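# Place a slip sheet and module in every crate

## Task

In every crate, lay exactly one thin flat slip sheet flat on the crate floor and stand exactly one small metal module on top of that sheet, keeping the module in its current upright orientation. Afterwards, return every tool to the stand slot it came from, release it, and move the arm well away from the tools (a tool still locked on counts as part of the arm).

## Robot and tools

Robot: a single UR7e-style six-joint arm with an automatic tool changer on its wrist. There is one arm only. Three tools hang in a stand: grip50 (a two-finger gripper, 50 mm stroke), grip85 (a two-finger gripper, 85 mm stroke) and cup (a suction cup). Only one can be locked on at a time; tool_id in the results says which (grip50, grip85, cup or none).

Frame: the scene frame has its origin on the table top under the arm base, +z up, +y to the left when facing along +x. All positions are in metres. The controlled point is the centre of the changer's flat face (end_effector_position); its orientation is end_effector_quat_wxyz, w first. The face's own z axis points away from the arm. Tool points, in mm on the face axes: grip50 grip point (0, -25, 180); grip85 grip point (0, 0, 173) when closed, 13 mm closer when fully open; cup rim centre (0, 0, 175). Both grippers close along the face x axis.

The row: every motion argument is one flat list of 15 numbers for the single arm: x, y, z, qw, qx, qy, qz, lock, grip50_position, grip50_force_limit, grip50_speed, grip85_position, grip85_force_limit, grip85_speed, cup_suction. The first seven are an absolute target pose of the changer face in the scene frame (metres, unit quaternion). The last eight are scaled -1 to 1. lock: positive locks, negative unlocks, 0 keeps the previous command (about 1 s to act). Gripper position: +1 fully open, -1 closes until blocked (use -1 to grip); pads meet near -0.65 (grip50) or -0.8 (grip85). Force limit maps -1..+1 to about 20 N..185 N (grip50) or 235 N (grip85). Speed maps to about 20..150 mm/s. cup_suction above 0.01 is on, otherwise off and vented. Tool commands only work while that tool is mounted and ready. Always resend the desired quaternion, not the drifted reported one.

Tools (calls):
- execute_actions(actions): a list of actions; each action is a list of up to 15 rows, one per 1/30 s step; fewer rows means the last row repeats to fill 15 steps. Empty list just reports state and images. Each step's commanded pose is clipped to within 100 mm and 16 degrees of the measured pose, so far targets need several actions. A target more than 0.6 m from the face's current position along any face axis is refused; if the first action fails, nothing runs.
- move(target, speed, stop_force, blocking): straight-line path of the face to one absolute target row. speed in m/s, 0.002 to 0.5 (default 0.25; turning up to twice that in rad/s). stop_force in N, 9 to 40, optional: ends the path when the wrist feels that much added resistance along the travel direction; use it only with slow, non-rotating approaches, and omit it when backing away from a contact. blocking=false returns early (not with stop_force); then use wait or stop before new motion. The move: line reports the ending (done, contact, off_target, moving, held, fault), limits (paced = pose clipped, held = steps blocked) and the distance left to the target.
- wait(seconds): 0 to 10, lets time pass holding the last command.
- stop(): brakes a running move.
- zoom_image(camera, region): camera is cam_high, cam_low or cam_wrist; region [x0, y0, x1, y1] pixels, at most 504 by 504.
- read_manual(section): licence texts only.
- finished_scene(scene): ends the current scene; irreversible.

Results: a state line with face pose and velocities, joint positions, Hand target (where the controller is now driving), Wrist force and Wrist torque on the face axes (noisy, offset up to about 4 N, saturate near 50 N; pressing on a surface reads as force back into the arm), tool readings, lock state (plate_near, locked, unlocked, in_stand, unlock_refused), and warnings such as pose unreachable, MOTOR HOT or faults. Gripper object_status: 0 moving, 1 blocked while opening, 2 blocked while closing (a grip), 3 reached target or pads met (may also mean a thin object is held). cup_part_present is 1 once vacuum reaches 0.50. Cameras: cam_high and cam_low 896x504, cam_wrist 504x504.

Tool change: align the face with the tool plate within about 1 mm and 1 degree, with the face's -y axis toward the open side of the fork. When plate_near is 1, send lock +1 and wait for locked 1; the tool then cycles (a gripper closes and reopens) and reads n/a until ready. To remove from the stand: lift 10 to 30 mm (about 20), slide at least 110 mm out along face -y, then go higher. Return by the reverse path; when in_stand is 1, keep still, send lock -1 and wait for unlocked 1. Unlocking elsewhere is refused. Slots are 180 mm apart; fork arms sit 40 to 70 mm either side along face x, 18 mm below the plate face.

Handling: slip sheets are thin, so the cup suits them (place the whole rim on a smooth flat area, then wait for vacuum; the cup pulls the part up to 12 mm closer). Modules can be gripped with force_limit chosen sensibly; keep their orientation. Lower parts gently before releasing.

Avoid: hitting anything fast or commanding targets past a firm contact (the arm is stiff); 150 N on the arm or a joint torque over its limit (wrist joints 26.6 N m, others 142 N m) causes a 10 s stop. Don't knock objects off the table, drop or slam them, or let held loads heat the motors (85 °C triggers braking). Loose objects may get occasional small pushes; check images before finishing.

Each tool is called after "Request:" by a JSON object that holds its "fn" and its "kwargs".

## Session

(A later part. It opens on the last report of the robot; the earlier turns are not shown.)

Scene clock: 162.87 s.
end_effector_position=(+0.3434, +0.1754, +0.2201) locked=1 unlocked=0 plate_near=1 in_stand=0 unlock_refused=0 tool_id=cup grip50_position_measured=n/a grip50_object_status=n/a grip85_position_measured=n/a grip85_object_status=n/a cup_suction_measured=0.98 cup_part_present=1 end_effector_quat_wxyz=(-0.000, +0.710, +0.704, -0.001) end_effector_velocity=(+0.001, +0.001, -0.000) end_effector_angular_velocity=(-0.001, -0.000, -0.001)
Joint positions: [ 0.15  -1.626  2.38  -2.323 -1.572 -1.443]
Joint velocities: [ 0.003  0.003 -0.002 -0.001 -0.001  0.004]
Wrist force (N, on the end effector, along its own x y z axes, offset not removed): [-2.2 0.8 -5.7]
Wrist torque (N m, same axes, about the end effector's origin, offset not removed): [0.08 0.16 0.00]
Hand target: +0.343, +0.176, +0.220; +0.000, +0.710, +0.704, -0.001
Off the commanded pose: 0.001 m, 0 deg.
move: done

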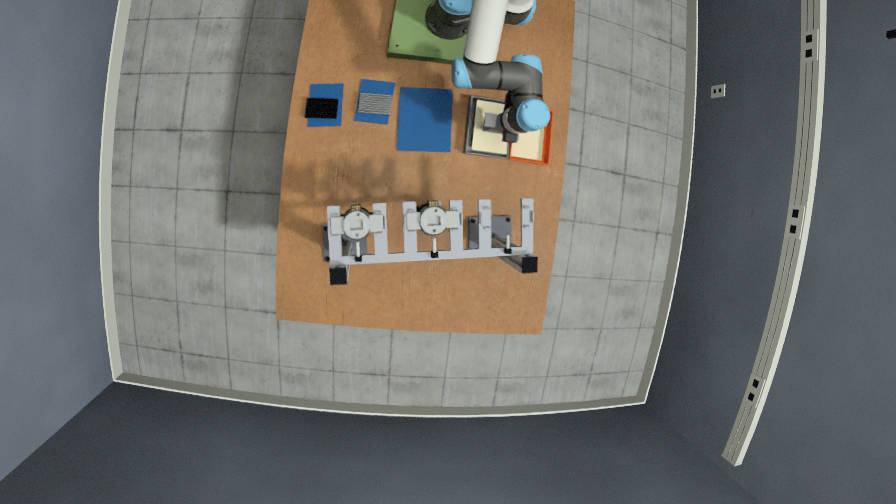

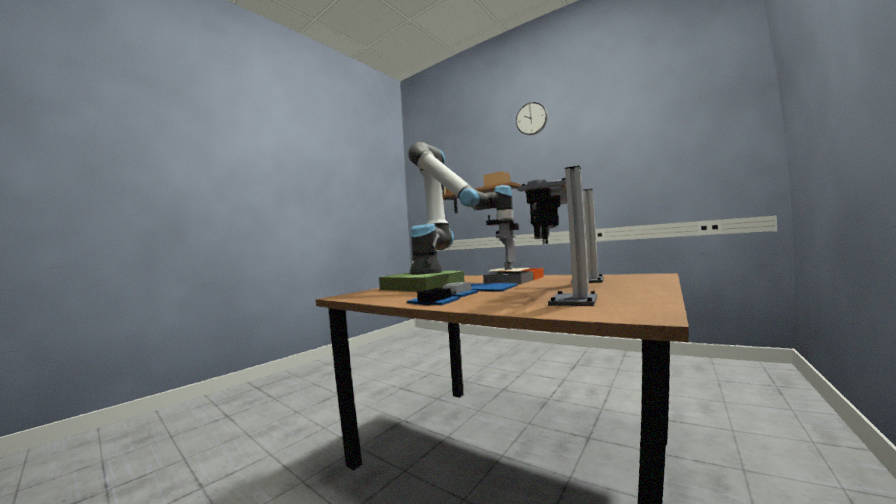

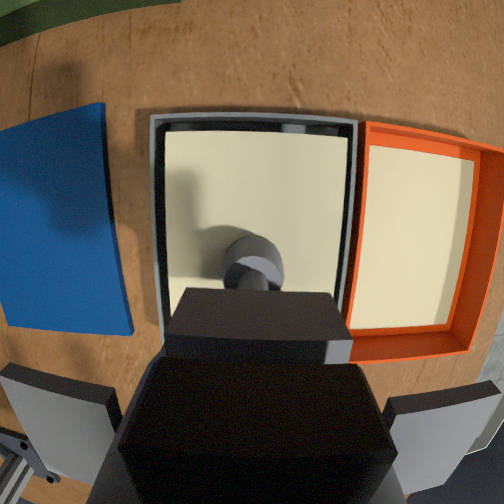

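Request:
{"fn": "move", "kwargs": {"target": [0.344,0.174,0.171,0,0.71,0.704,0,0,0,0,0,1,-0.6,-0.5,1], "speed": 0.015, "stop_force": 10}}

Request:
{"fn": "execute_actions", "kwargs": {"actions": [[[0.344,0.174,0.172,0,0.71,0.704,0,0,0,0,0,1,-0.6,-0.5,0]],[[0.344,0.174,0.18,0,0.71,0.704,0,0,0,0,0,1,-0.6,-0.5,0]],[[0.344,0.174,0.2,0,0.71,0.704,0,0,0,0,0,1,-0.6,-0.5,0]],[[0.344,0.174,0.25,0,0.71,0.704,0,0,0,0,0,1,-0.6,-0.5,0]]]}}

Request:
{"fn": "move", "kwargs": {"target": [0.448,0.1405,0.381,0,0.658,0.753,0,0,0,0,0,1,-0.6,-0.5,0]}}

Request:
{"fn": "move", "kwargs": {"target": [0.5968,0.1606,0.381,0,0.658,0.753,0,0,0,0,0,1,-0.6,-0.5,0], "speed": 0.08}}

Request:
{"fn": "move", "kwargs": {"target": [0.5968,0.1606,0.3606,0,0.658,0.753,0,0,0,0,0,1,-0.6,-0.5,0], "speed": 0.01}}

Request:
{"fn": "execute_actions", "kwargs": {"actions": [[[0.5968,0.1606,0.3606,0,0.658,0.753,0,-1,0,0,0,1,-0.6,-0.5,0]],[[0.5968,0.1606,0.3606,0,0.658,0.753,0,-1,0,0,0,1,-0.6,-0.5,0]],[[0.5968,0.1606,0.3606,0,0.658,0.753,0,-1,0,0,0,1,-0.6,-0.5,0]],[[0.5968,0.1606,0.385,0,0.658,0.753,0,0,0,0,0,1,-0.6,-0.5,0]]]}}

Scene clock: 174.17 s.
end_effector_position=(+0.3440, +0.1740, +0.1712) locked=1 unlocked=0 plate_near=1 in_stand=0 unlock_refused=0 tool_id=cup grip50_position_measured=n/a grip50_object_status=n/a grip85_position_measured=n/a grip85_object_status=n/a cup_suction_measured=0.98 cup_part_present=1 end_effector_quat_wxyz=(-0.000, +0.710, +0.704, -0.000) end_effector_velocity=(-0.000, +0.000, -0.002) end_effector_angular_velocity=(+0.000, +0.001, -0.001)
Joint positions: [ 0.146 -1.497  2.438 -2.511 -1.571 -1.447]
Joint velocities: [ 0.     0.005  0.002 -0.006  0.001  0.001]
Wrist force (N, on the end effector, along its own x y z axes, offset not removed): [-3.8 -2.8 -2.1]
Wrist torque (N m, same axes, about the end effector's origin, offset not removed): [-0.16 0.29 -0.04]
Hand target: +0.344, +0.174, +0.171; -0.000, +0.710, +0.704, +0.000
Off the commanded pose: 0.000 m, 0 deg.
move: done

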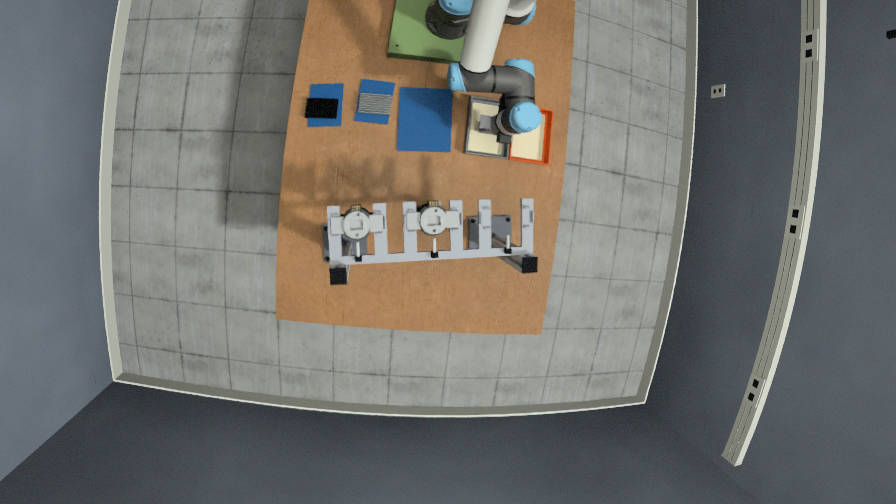

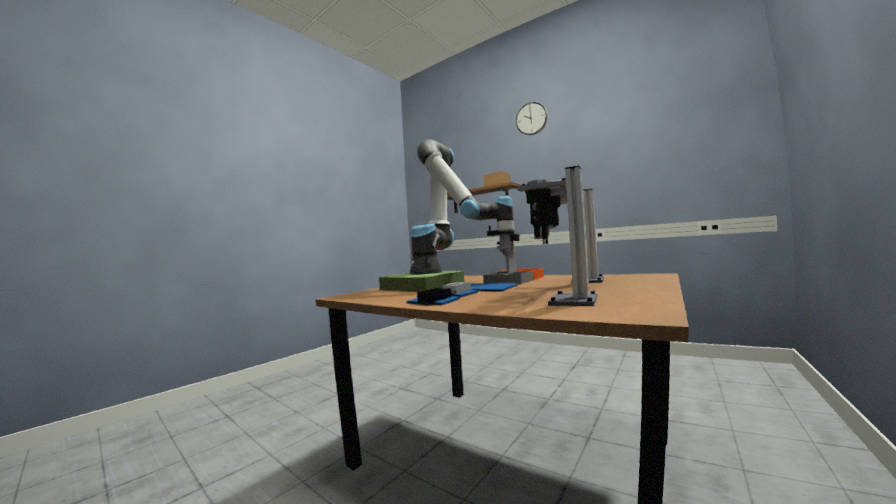

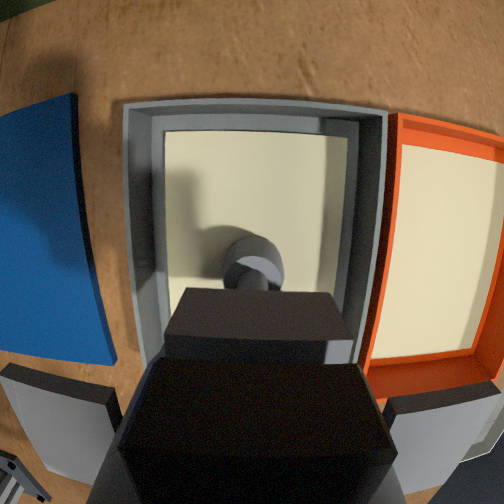

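Scene clock: 176.17 s.
end_effector_position=(+0.3441, +0.1741, +0.2494) locked=1 unlocked=0 plate_near=1 in_stand=0 unlock_refused=0 tool_id=cup grip50_position_measured=n/a grip50_object_status=n/a grip85_position_measured=n/a grip85_object_status=n/a cup_suction_measured=0.00 cup_part_present=0 end_effector_quat_wxyz=(+0.000, +0.710, +0.704, +0.000) end_effector_velocity=(-0.001, -0.001, +0.005) end_effector_angular_velocity=(-0.001, +0.007, +0.002)
Joint positions: [ 0.146 -1.689  2.338 -2.22  -1.571 -1.447]
Joint velocities: [-0.002 -0.011 -0.01   0.028 -0.    -0.003]
Wrist force (N, on the end effector, along its own x y z axes, offset not removed): [-1.5 0.9 -1.7]
Wrist torque (N m, same axes, about the end effector's origin, offset not removed): [0.03 0.08 0.16]
Hand target: +0.344, +0.174, +0.250; +0.000, +0.710, +0.704, +0.000
Off the commanded pose: 0.001 m, 0 deg.

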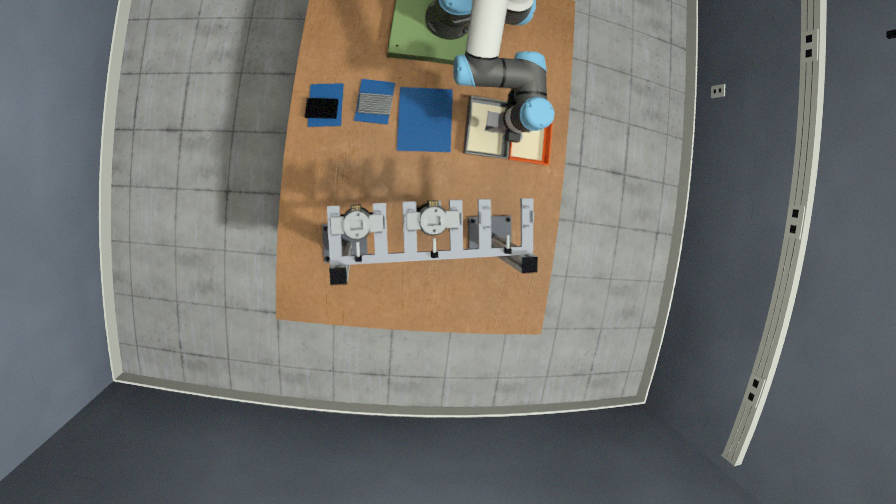

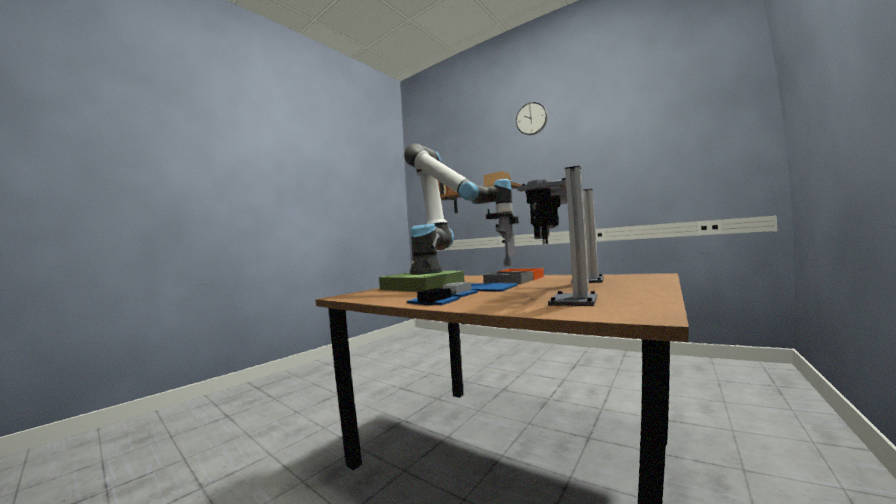

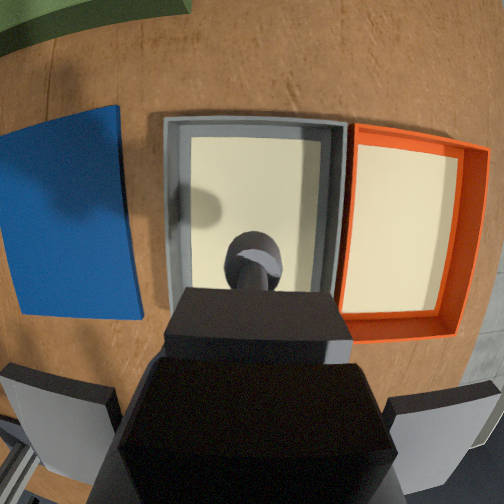

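Scene clock: 177.43 s.
end_effector_position=(+0.4481, +0.1408, +0.3809) locked=1 unlocked=0 plate_near=1 in_stand=0 unlock_refused=0 tool_id=cup grip50_position_measured=n/a grip50_object_status=n/a grip85_position_measured=n/a grip85_object_status=n/a cup_suction_measured=0.00 cup_part_present=0 end_effector_quat_wxyz=(-0.000, +0.658, +0.753, +0.000) end_effector_velocity=(+0.001, -0.000, +0.002) end_effector_angular_velocity=(-0.000, -0.001, +0.003)
Joint positions: [ 0.047 -1.633  1.911 -1.849 -1.571 -1.688]
Joint velocities: [-0.     0.002 -0.006  0.003 -0.    -0.003]
Wrist force (N, on the end effector, along its own x y z axes, offset not removed): [-4.3 2.2 -1.5]
Wrist torque (N m, same axes, about the end effector's origin, offset not removed): [0.21 0.38 0.11]
Hand target: +0.448, +0.141, +0.381; -0.000, +0.658, +0.753, +0.000
Off the commanded pose: 0.000 m, 0 deg.
move: done

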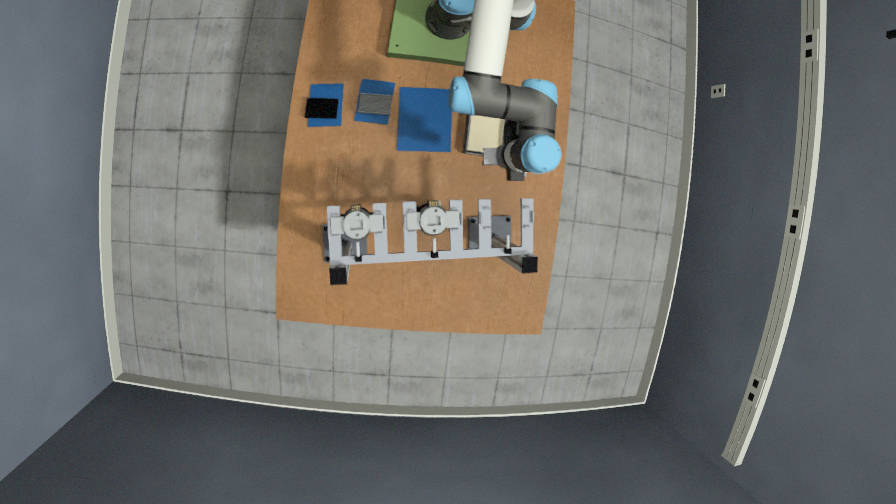

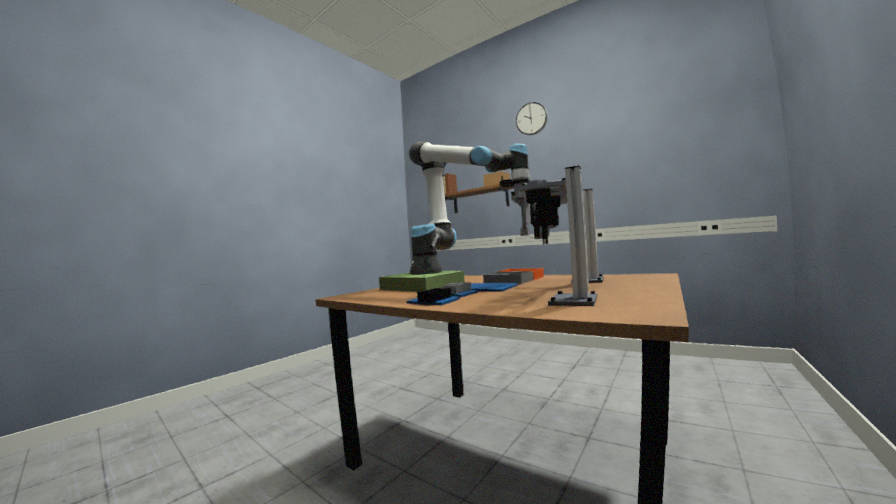

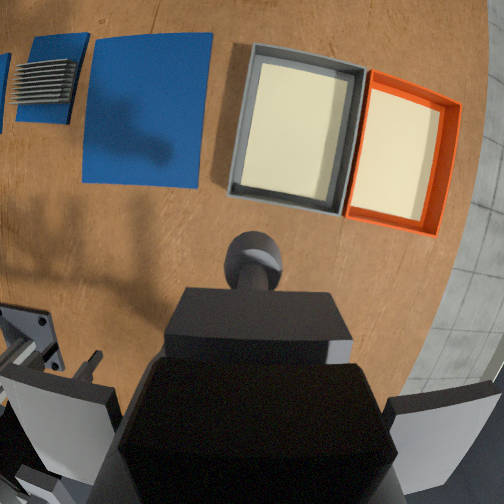

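Scene clock: 179.73 s.
end_effector_position=(+0.5966, +0.1608, +0.3811) locked=1 unlocked=0 plate_near=1 in_stand=0 unlock_refused=0 tool_id=cup grip50_position_measured=n/a grip50_object_status=n/a grip85_position_measured=n/a grip85_object_status=n/a cup_suction_measured=0.00 cup_part_present=0 end_effector_quat_wxyz=(+0.000, +0.658, +0.753, -0.000) end_effector_velocity=(+0.001, +0.001, -0.000) end_effector_angular_velocity=(-0.000, +0.001, +0.002)
Joint positions: [ 0.076 -1.279  1.512 -1.803 -1.571 -1.659]
Joint velocities: [ 0.002  0.005 -0.006  0.002 -0.     0.   ]
Wrist force (N, on the end effector, along its own x y z axes, offset not removed): [-2.6 0.7 -0.7]
Wrist torque (N m, same axes, about the end effector's origin, offset not removed): [-0.05 0.13 0.15]
Hand target: +0.597, +0.161, +0.381; +0.000, +0.658, +0.753, -0.000
Off the commanded pose: 0.000 m, 0 deg.
move: done

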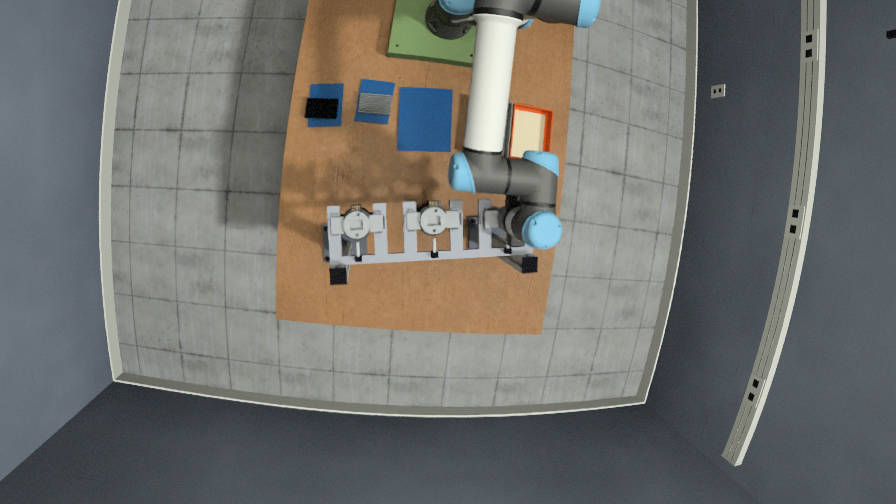

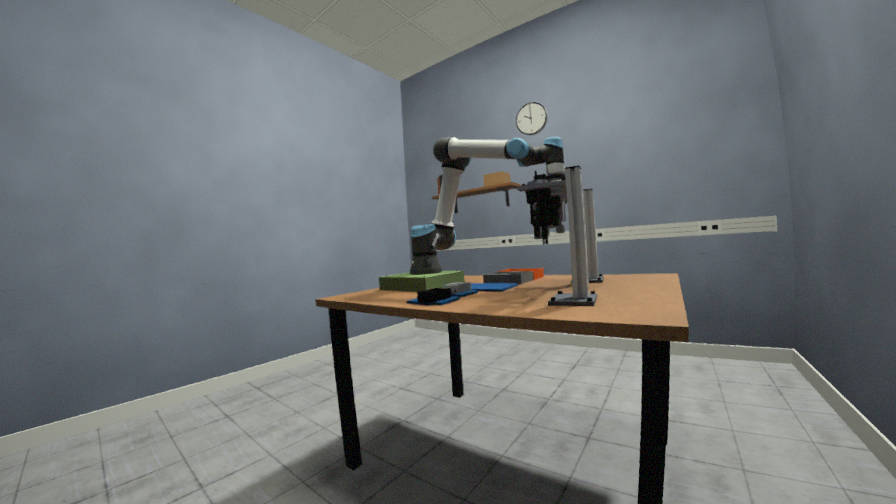

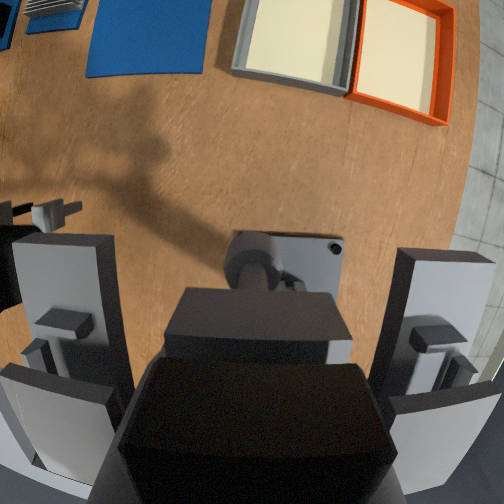

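Scene clock: 182.00 s.
end_effector_position=(+0.5968, +0.1606, +0.3607) locked=1 unlocked=0 plate_near=1 in_stand=1 unlock_refused=0 tool_id=cup grip50_position_measured=n/a grip50_object_status=n/a grip85_position_measured=n/a grip85_object_status=n/a cup_suction_measured=0.00 cup_part_present=0 end_effector_quat_wxyz=(-0.000, +0.658, +0.753, -0.000) end_effector_velocity=(-0.000, +0.001, -0.001) end_effector_angular_velocity=(+0.000, -0.000, +0.001)
Joint positions: [ 0.076 -1.267  1.549 -1.852 -1.571 -1.66 ]
Joint velocities: [ 0.001  0.001  0.002 -0.003  0.    -0.   ]
Wrist force (N, on the end effector, along its own x y z axes, offset not removed): [0.4 3.3 -3.7]
Wrist torque (N m, same axes, about the end effector's origin, offset not removed): [0.25 0.06 0.26]
Hand target: +0.597, +0.161, +0.361; -0.000, +0.658, +0.753, -0.000
Off the commanded pose: 0.000 m, 0 deg.
move: done

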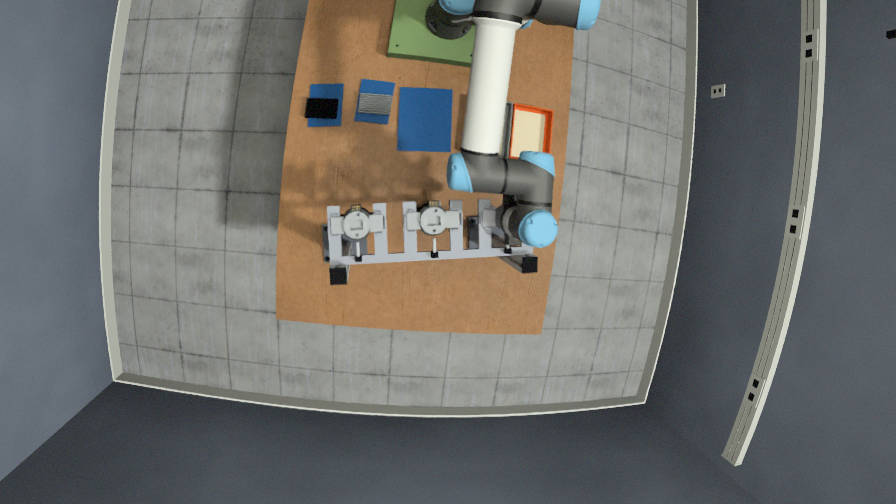

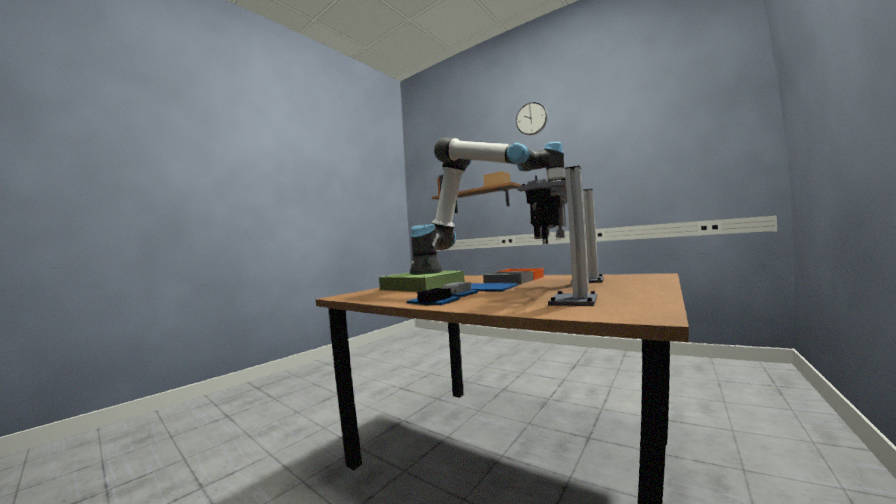

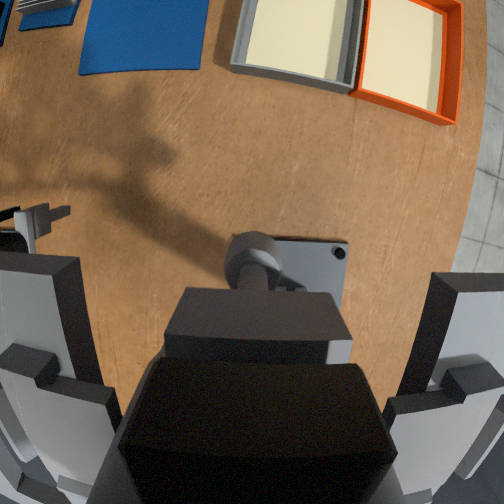

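Scene clock: 184.00 s.
end_effector_position=(+0.5968, +0.1606, +0.3848) locked=0 unlocked=1 plate_near=0 in_stand=0 unlock_refused=0 tool_id=none grip50_position_measured=n/a grip50_object_status=n/a grip85_position_measured=n/a grip85_object_status=n/a cup_suction_measured=n/a cup_part_present=n/a end_effector_quat_wxyz=(+0.000, +0.658, +0.753, +0.000) end_effector_velocity=(+0.000, -0.000, +0.002) end_effector_angular_velocity=(+0.000, +0.001, -0.001)
Joint positions: [ 0.076 -1.281  1.504 -1.794 -1.571 -1.66 ]
Joint velocities: [-0.001 -0.001 -0.005  0.006  0.     0.001]
Wrist force (N, on the end effector, along its own x y z axes, offset not removed): [-2.9 -0.7 3.1]
Wrist torque (N m, same axes, about the end effector's origin, offset not removed): [0.01 0.24 0.04]
Hand target: +0.597, +0.161, +0.385; +0.000, +0.658, +0.753, +0.000
Off the commanded pose: 0.000 m, 0 deg.

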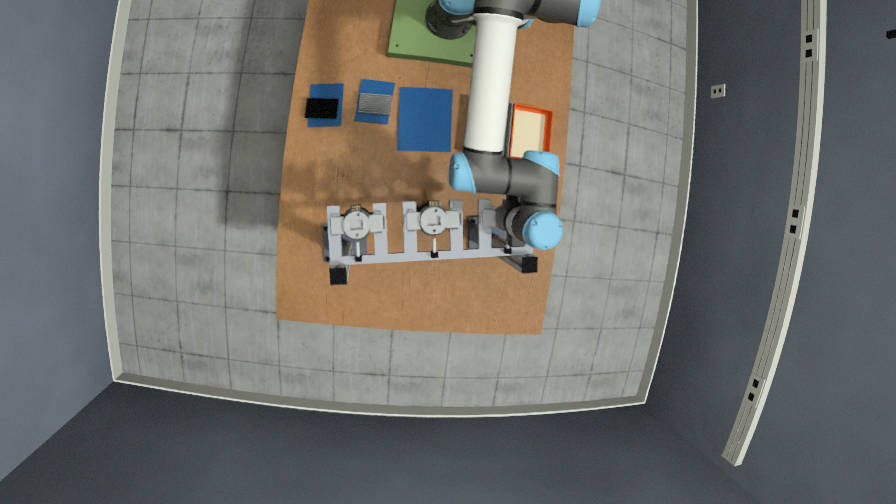

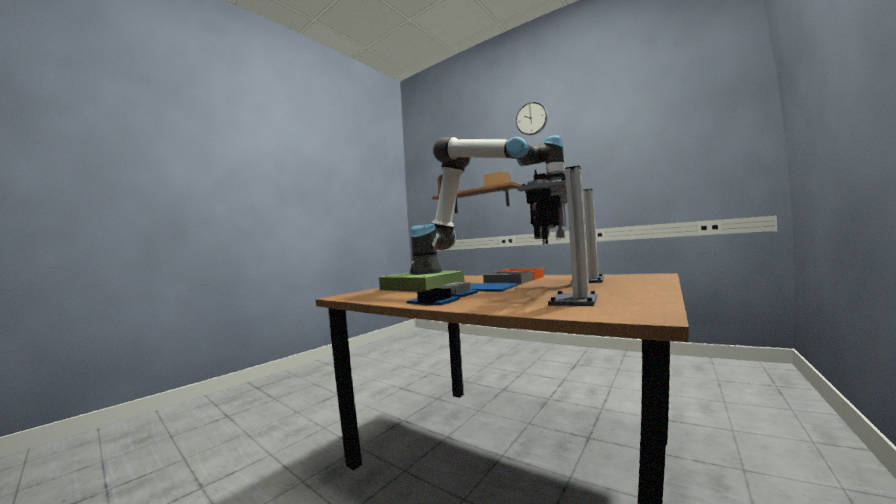

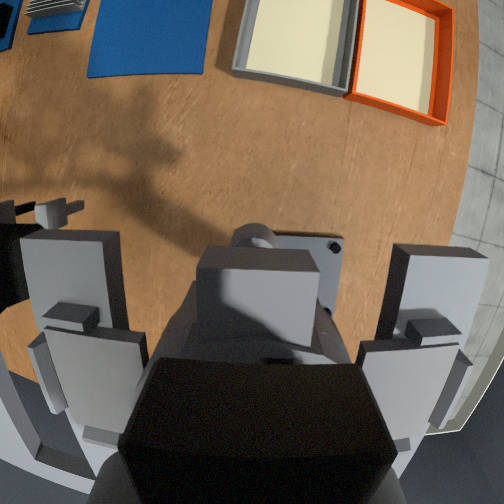

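Request:
{"fn": "move", "kwargs": {"target": [0.645,-0.1962,0.385,0,0.658,0.753,0,0,0,0,0,1,-0.6,-0.5,0]}}

Request:
{"fn": "move", "kwargs": {"target": [0.645,-0.1962,0.3606,0,0.658,0.753,0,0,0,0,0,1,-0.6,-0.5,0], "speed": 0.007, "stop_force": 15}}

Scene clock: 187.57 s.
end_effector_position=(+0.6457, -0.1956, +0.3850) locked=0 unlocked=1 plate_near=0 in_stand=0 unlock_refused=0 tool_id=none grip50_position_measured=n/a grip50_object_status=n/a grip85_position_measured=n/a grip85_object_status=n/a cup_suction_measured=n/a cup_part_present=n/a end_effector_quat_wxyz=(+0.000, +0.658, +0.753, +0.001) end_effector_velocity=(+0.000, -0.003, -0.000) end_effector_angular_velocity=(-0.000, +0.001, -0.001)
Joint positions: [-0.463 -1.146  1.316 -1.742 -1.57  -2.198]
Joint velocities: [-0.004  0.003 -0.004  0.002 -0.001 -0.003]
Wrist force (N, on the end effector, along its own x y z axes, offset not removed): [-3.1 0.0 -4.7]
Wrist torque (N m, same axes, about the end effector's origin, offset not removed): [0.04 0.16 0.12]
Hand target: +0.646, -0.196, +0.385; +0.000, +0.658, +0.753, +0.001
Off the commanded pose: 0.001 m, 0 deg.
move: done

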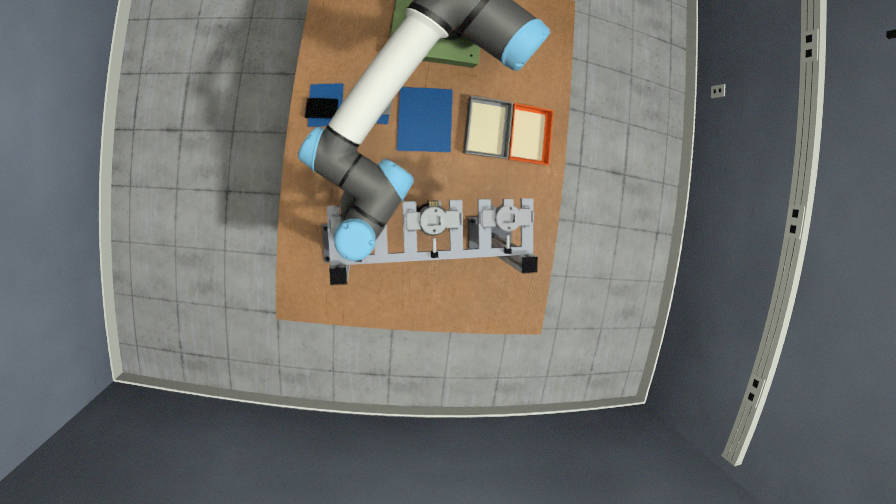

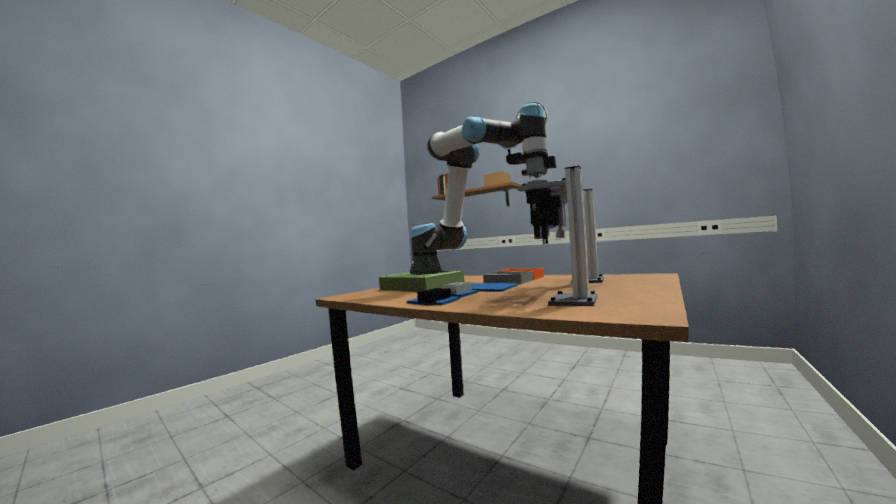

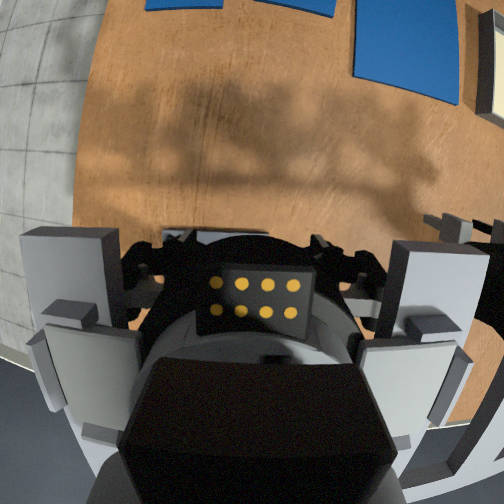

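Scene clock: 191.27 s.
end_effector_position=(+0.6450, -0.1962, +0.3607) locked=0 unlocked=1 plate_near=1 in_stand=1 unlock_refused=0 tool_id=none grip50_position_measured=n/a grip50_object_status=n/a grip85_position_measured=n/a grip85_object_status=n/a cup_suction_measured=n/a cup_part_present=n/a end_effector_quat_wxyz=(-0.000, +0.658, +0.753, +0.000) end_effector_velocity=(-0.000, -0.000, -0.001) end_effector_angular_velocity=(+0.000, +0.001, -0.002)
Joint positions: [-0.464 -1.135  1.364 -1.799 -1.571 -2.199]
Joint velocities: [-0.001  0.001  0.002 -0.002 -0.     0.001]
Wrist force (N, on the end effector, along its own x y z axes, offset not removed): [-0.5 0.0 -0.1]
Wrist torque (N m, same axes, about the end effector's origin, offset not removed): [0.22 -0.05 0.15]
Hand target: +0.645, -0.196, +0.361; +0.000, +0.658, +0.753, +0.000
Off the commanded pose: 0.000 m, 0 deg.
move: done

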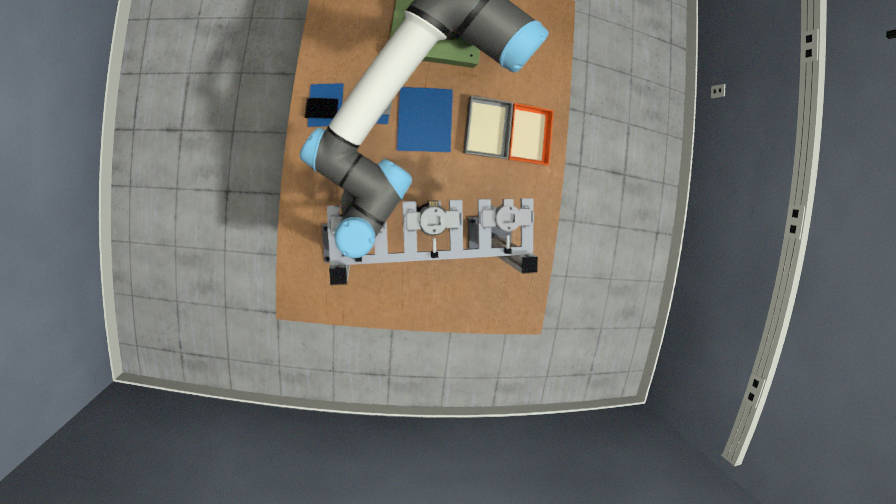

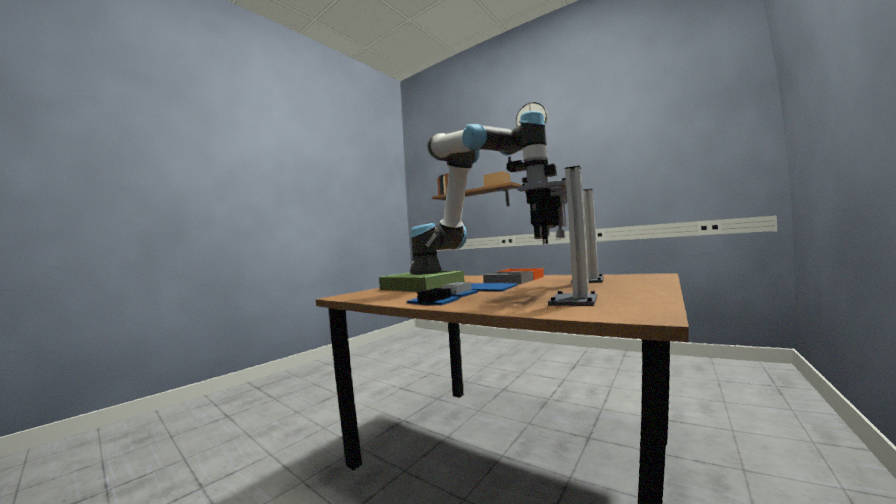

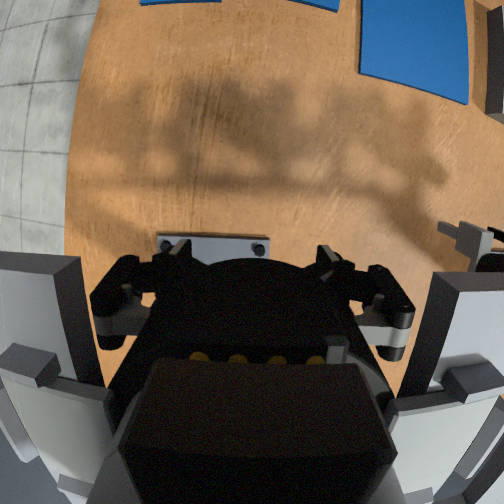

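Request:
{"fn": "execute_actions", "kwargs": {"actions": [[[0.645,-0.1962,0.3606,0,0.658,0.753,0,1,0,0,0,1,-0.6,-0.5,0]],[[0.645,-0.1962,0.3606,0,0.658,0.753,0,1,0,0,0,1,-0.6,-0.5,0]],[[0.645,-0.1962,0.3606,0,0.658,0.753,0,1,0,0,0,1,-0.6,-0.5,0]],[[0.645,-0.1962,0.381,0,0.658,0.753,0,0,0,0,0,1,-0.6,-0.5,0]]]}}

Request:
{"fn": "move", "kwargs": {"target": [0.496,-0.2163,0.381,0,0.658,0.753,0,0,0,0,0,1,-0.6,-0.5,0], "speed": 0.12}}

Request:
{"fn": "move", "kwargs": {"target": [0.335,-0.3535,0.25,0,1,0,0,0,0,0,0,1,-0.6,-0.5,0]}}

Scene clock: 195.13 s.
end_effector_position=(+0.6450, -0.1962, +0.3808) locked=1 unlocked=0 plate_near=1 in_stand=0 unlock_refused=0 tool_id=grip85 grip50_position_measured=n/a grip50_object_status=n/a grip85_position_measured=n/a grip85_object_status=n/a cup_suction_measured=n/a cup_part_present=n/a end_effector_quat_wxyz=(-0.000, +0.658, +0.753, -0.000) end_effector_velocity=(+0.000, +0.001, +0.002) end_effector_angular_velocity=(+0.000, +0.000, +0.001)
Joint positions: [-0.464 -1.145  1.326 -1.752 -1.571 -2.199]
Joint velocities: [ 0.001 -0.001 -0.003  0.004  0.     0.   ]
Wrist force (N, on the end effector, along its own x y z axes, offset not removed): [-2.4 -1.9 -4.0]
Wrist torque (N m, same axes, about the end effector's origin, offset not removed): [0.02 0.23 0.08]
Hand target: +0.645, -0.196, +0.381; +0.000, +0.658, +0.753, +0.000
Off the commanded pose: 0.000 m, 0 deg.

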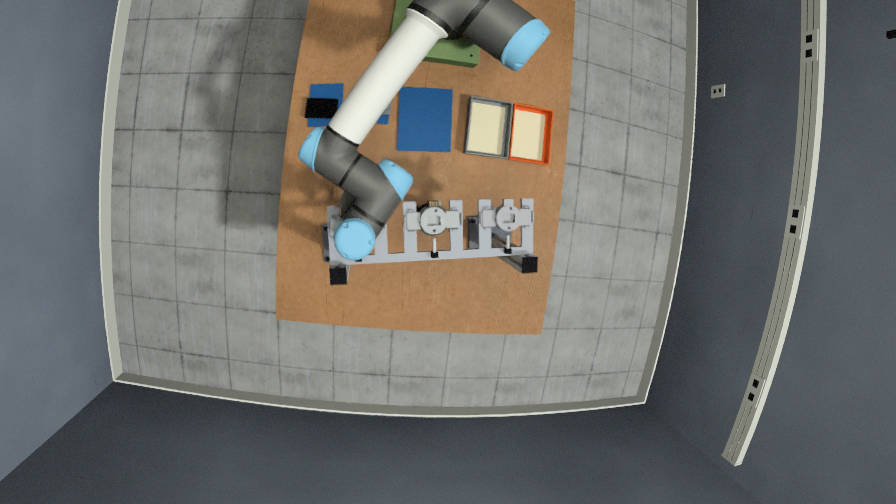

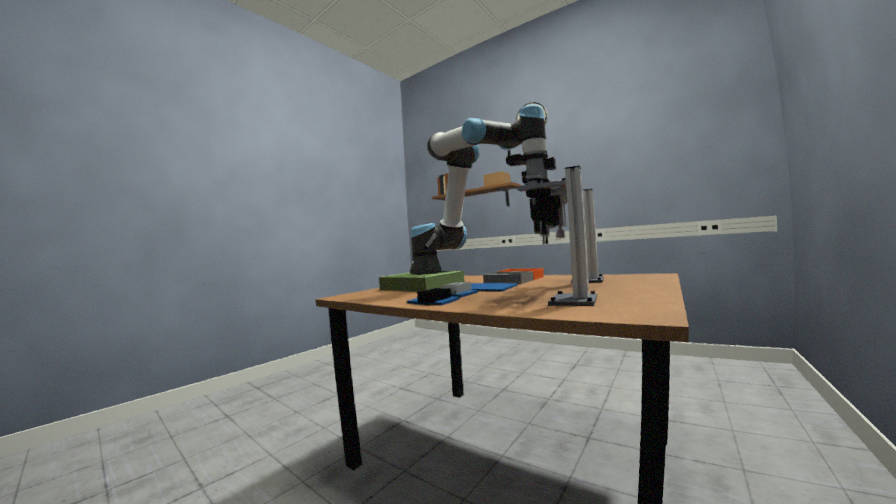

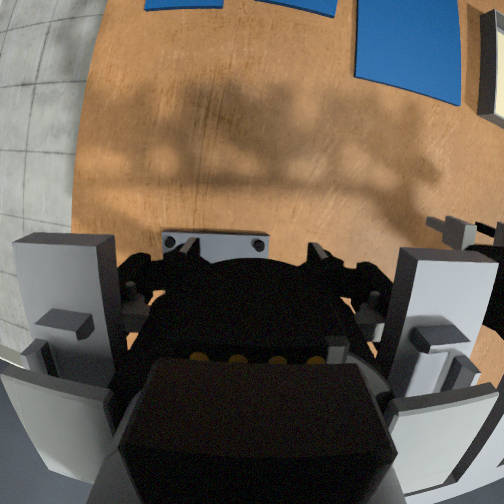

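Scene clock: 196.87 s.
end_effector_position=(+0.4963, -0.2164, +0.3809) locked=1 unlocked=0 plate_near=1 in_stand=0 unlock_refused=0 tool_id=grip85 grip50_position_measured=n/a grip50_object_status=n/a grip85_position_measured=n/a grip85_object_status=n/a cup_suction_measured=n/a cup_part_present=n/a end_effector_quat_wxyz=(+0.000, +0.658, +0.753, +0.000) end_effector_velocity=(-0.002, -0.001, +0.000) end_effector_angular_velocity=(-0.000, -0.001, -0.001)
Joint positions: [-0.629 -1.459  1.732 -1.844 -1.571 -2.365]
Joint velocities: [-0.003 -0.004  0.004 -0.001  0.    -0.003]
Wrist force (N, on the end effector, along its own x y z axes, offset not removed): [1.5 0.6 -1.1]
Wrist torque (N m, same axes, about the end effector's origin, offset not removed): [0.17 0.01 -0.05]
Hand target: +0.496, -0.216, +0.381; +0.000, +0.658, +0.753, +0.000
Off the commanded pose: 0.000 m, 0 deg.
move: done

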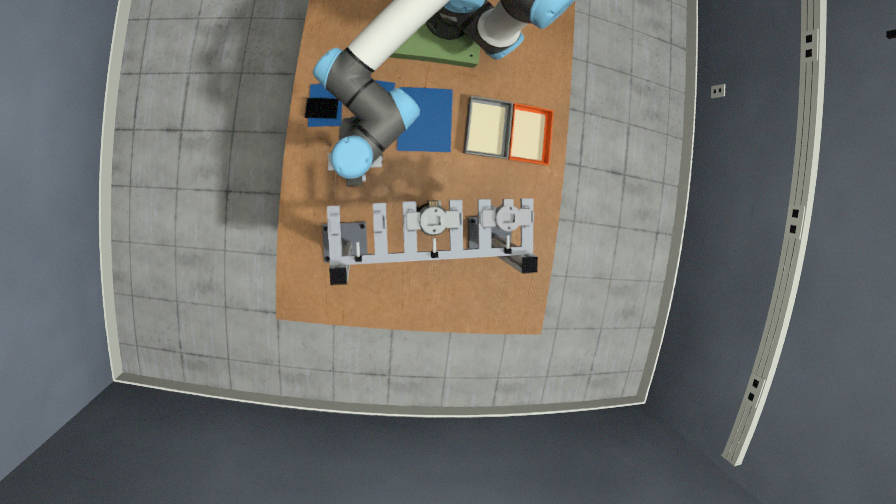

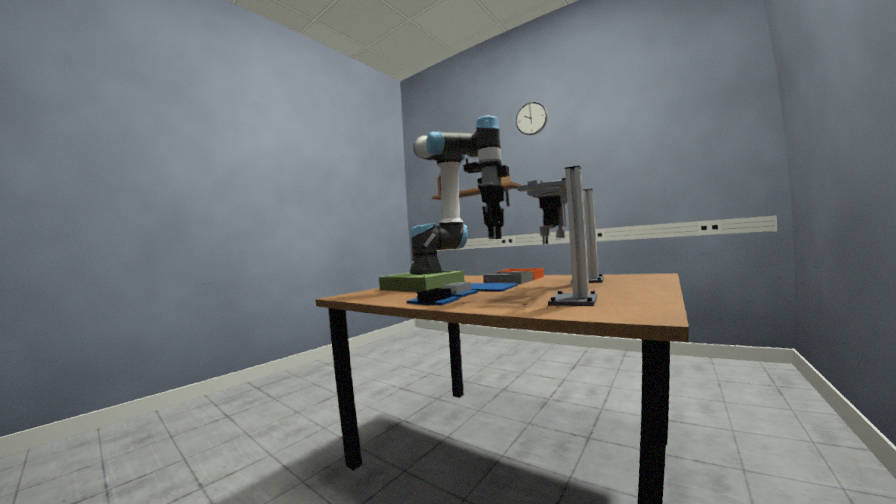

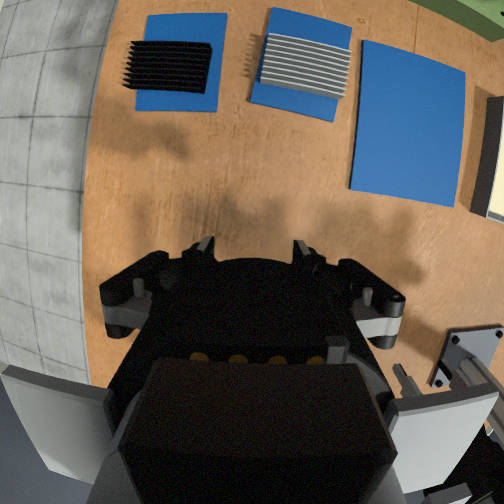

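Scene clock: 200.73 s.
end_effector_position=(+0.3356, -0.3534, +0.2501) locked=1 unlocked=0 plate_near=1 in_stand=0 unlock_refused=0 tool_id=grip85 grip50_position_measured=n/a grip50_object_status=n/a grip85_position_measured=3 grip85_object_status=3 cup_suction_measured=n/a cup_part_present=n/a end_effector_quat_wxyz=(-0.000, +1.000, +0.001, +0.001) end_effector_velocity=(-0.001, -0.000, -0.001) end_effector_angular_velocity=(-0.001, +0.002, -0.011)
Joint positions: [-1.058 -1.44   2.084 -2.215 -1.57  -1.089]
Joint velocities: [-0.002  0.001  0.002 -0.003 -0.002  0.009]
Wrist force (N, on the end effector, along its own x y z axes, offset not removed): [-1.2 -0.8 -2.0]
Wrist torque (N m, same axes, about the end effector's origin, offset not removed): [-0.02 0.00 -0.13]
Hand target: +0.335, -0.354, +0.250; -0.000, +1.000, +0.000, +0.001
Off the commanded pose: 0.001 m, 0 deg.
move: done

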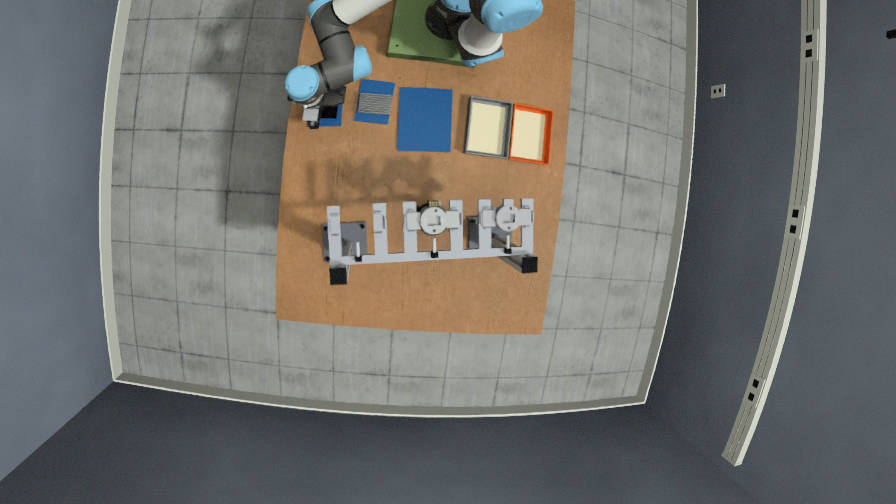

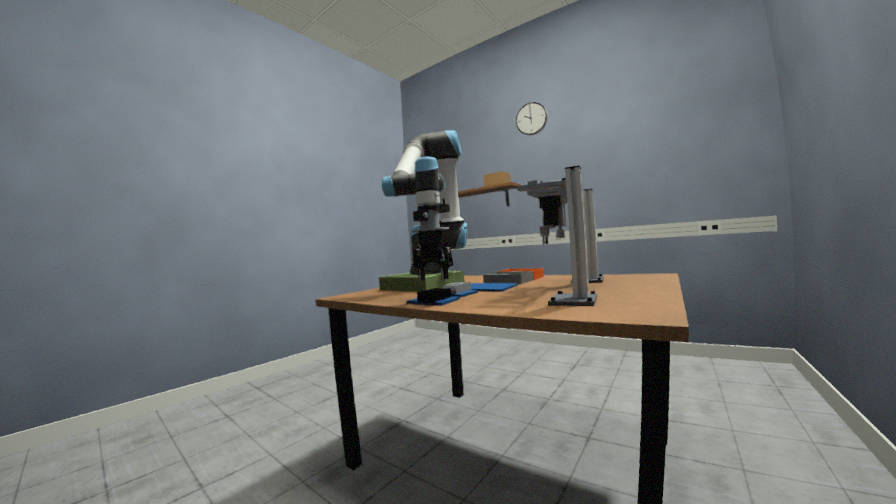

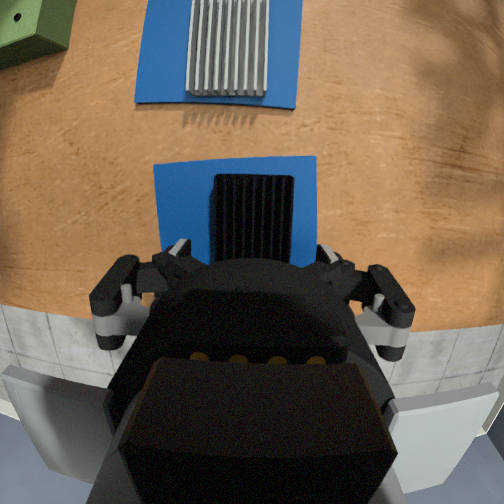

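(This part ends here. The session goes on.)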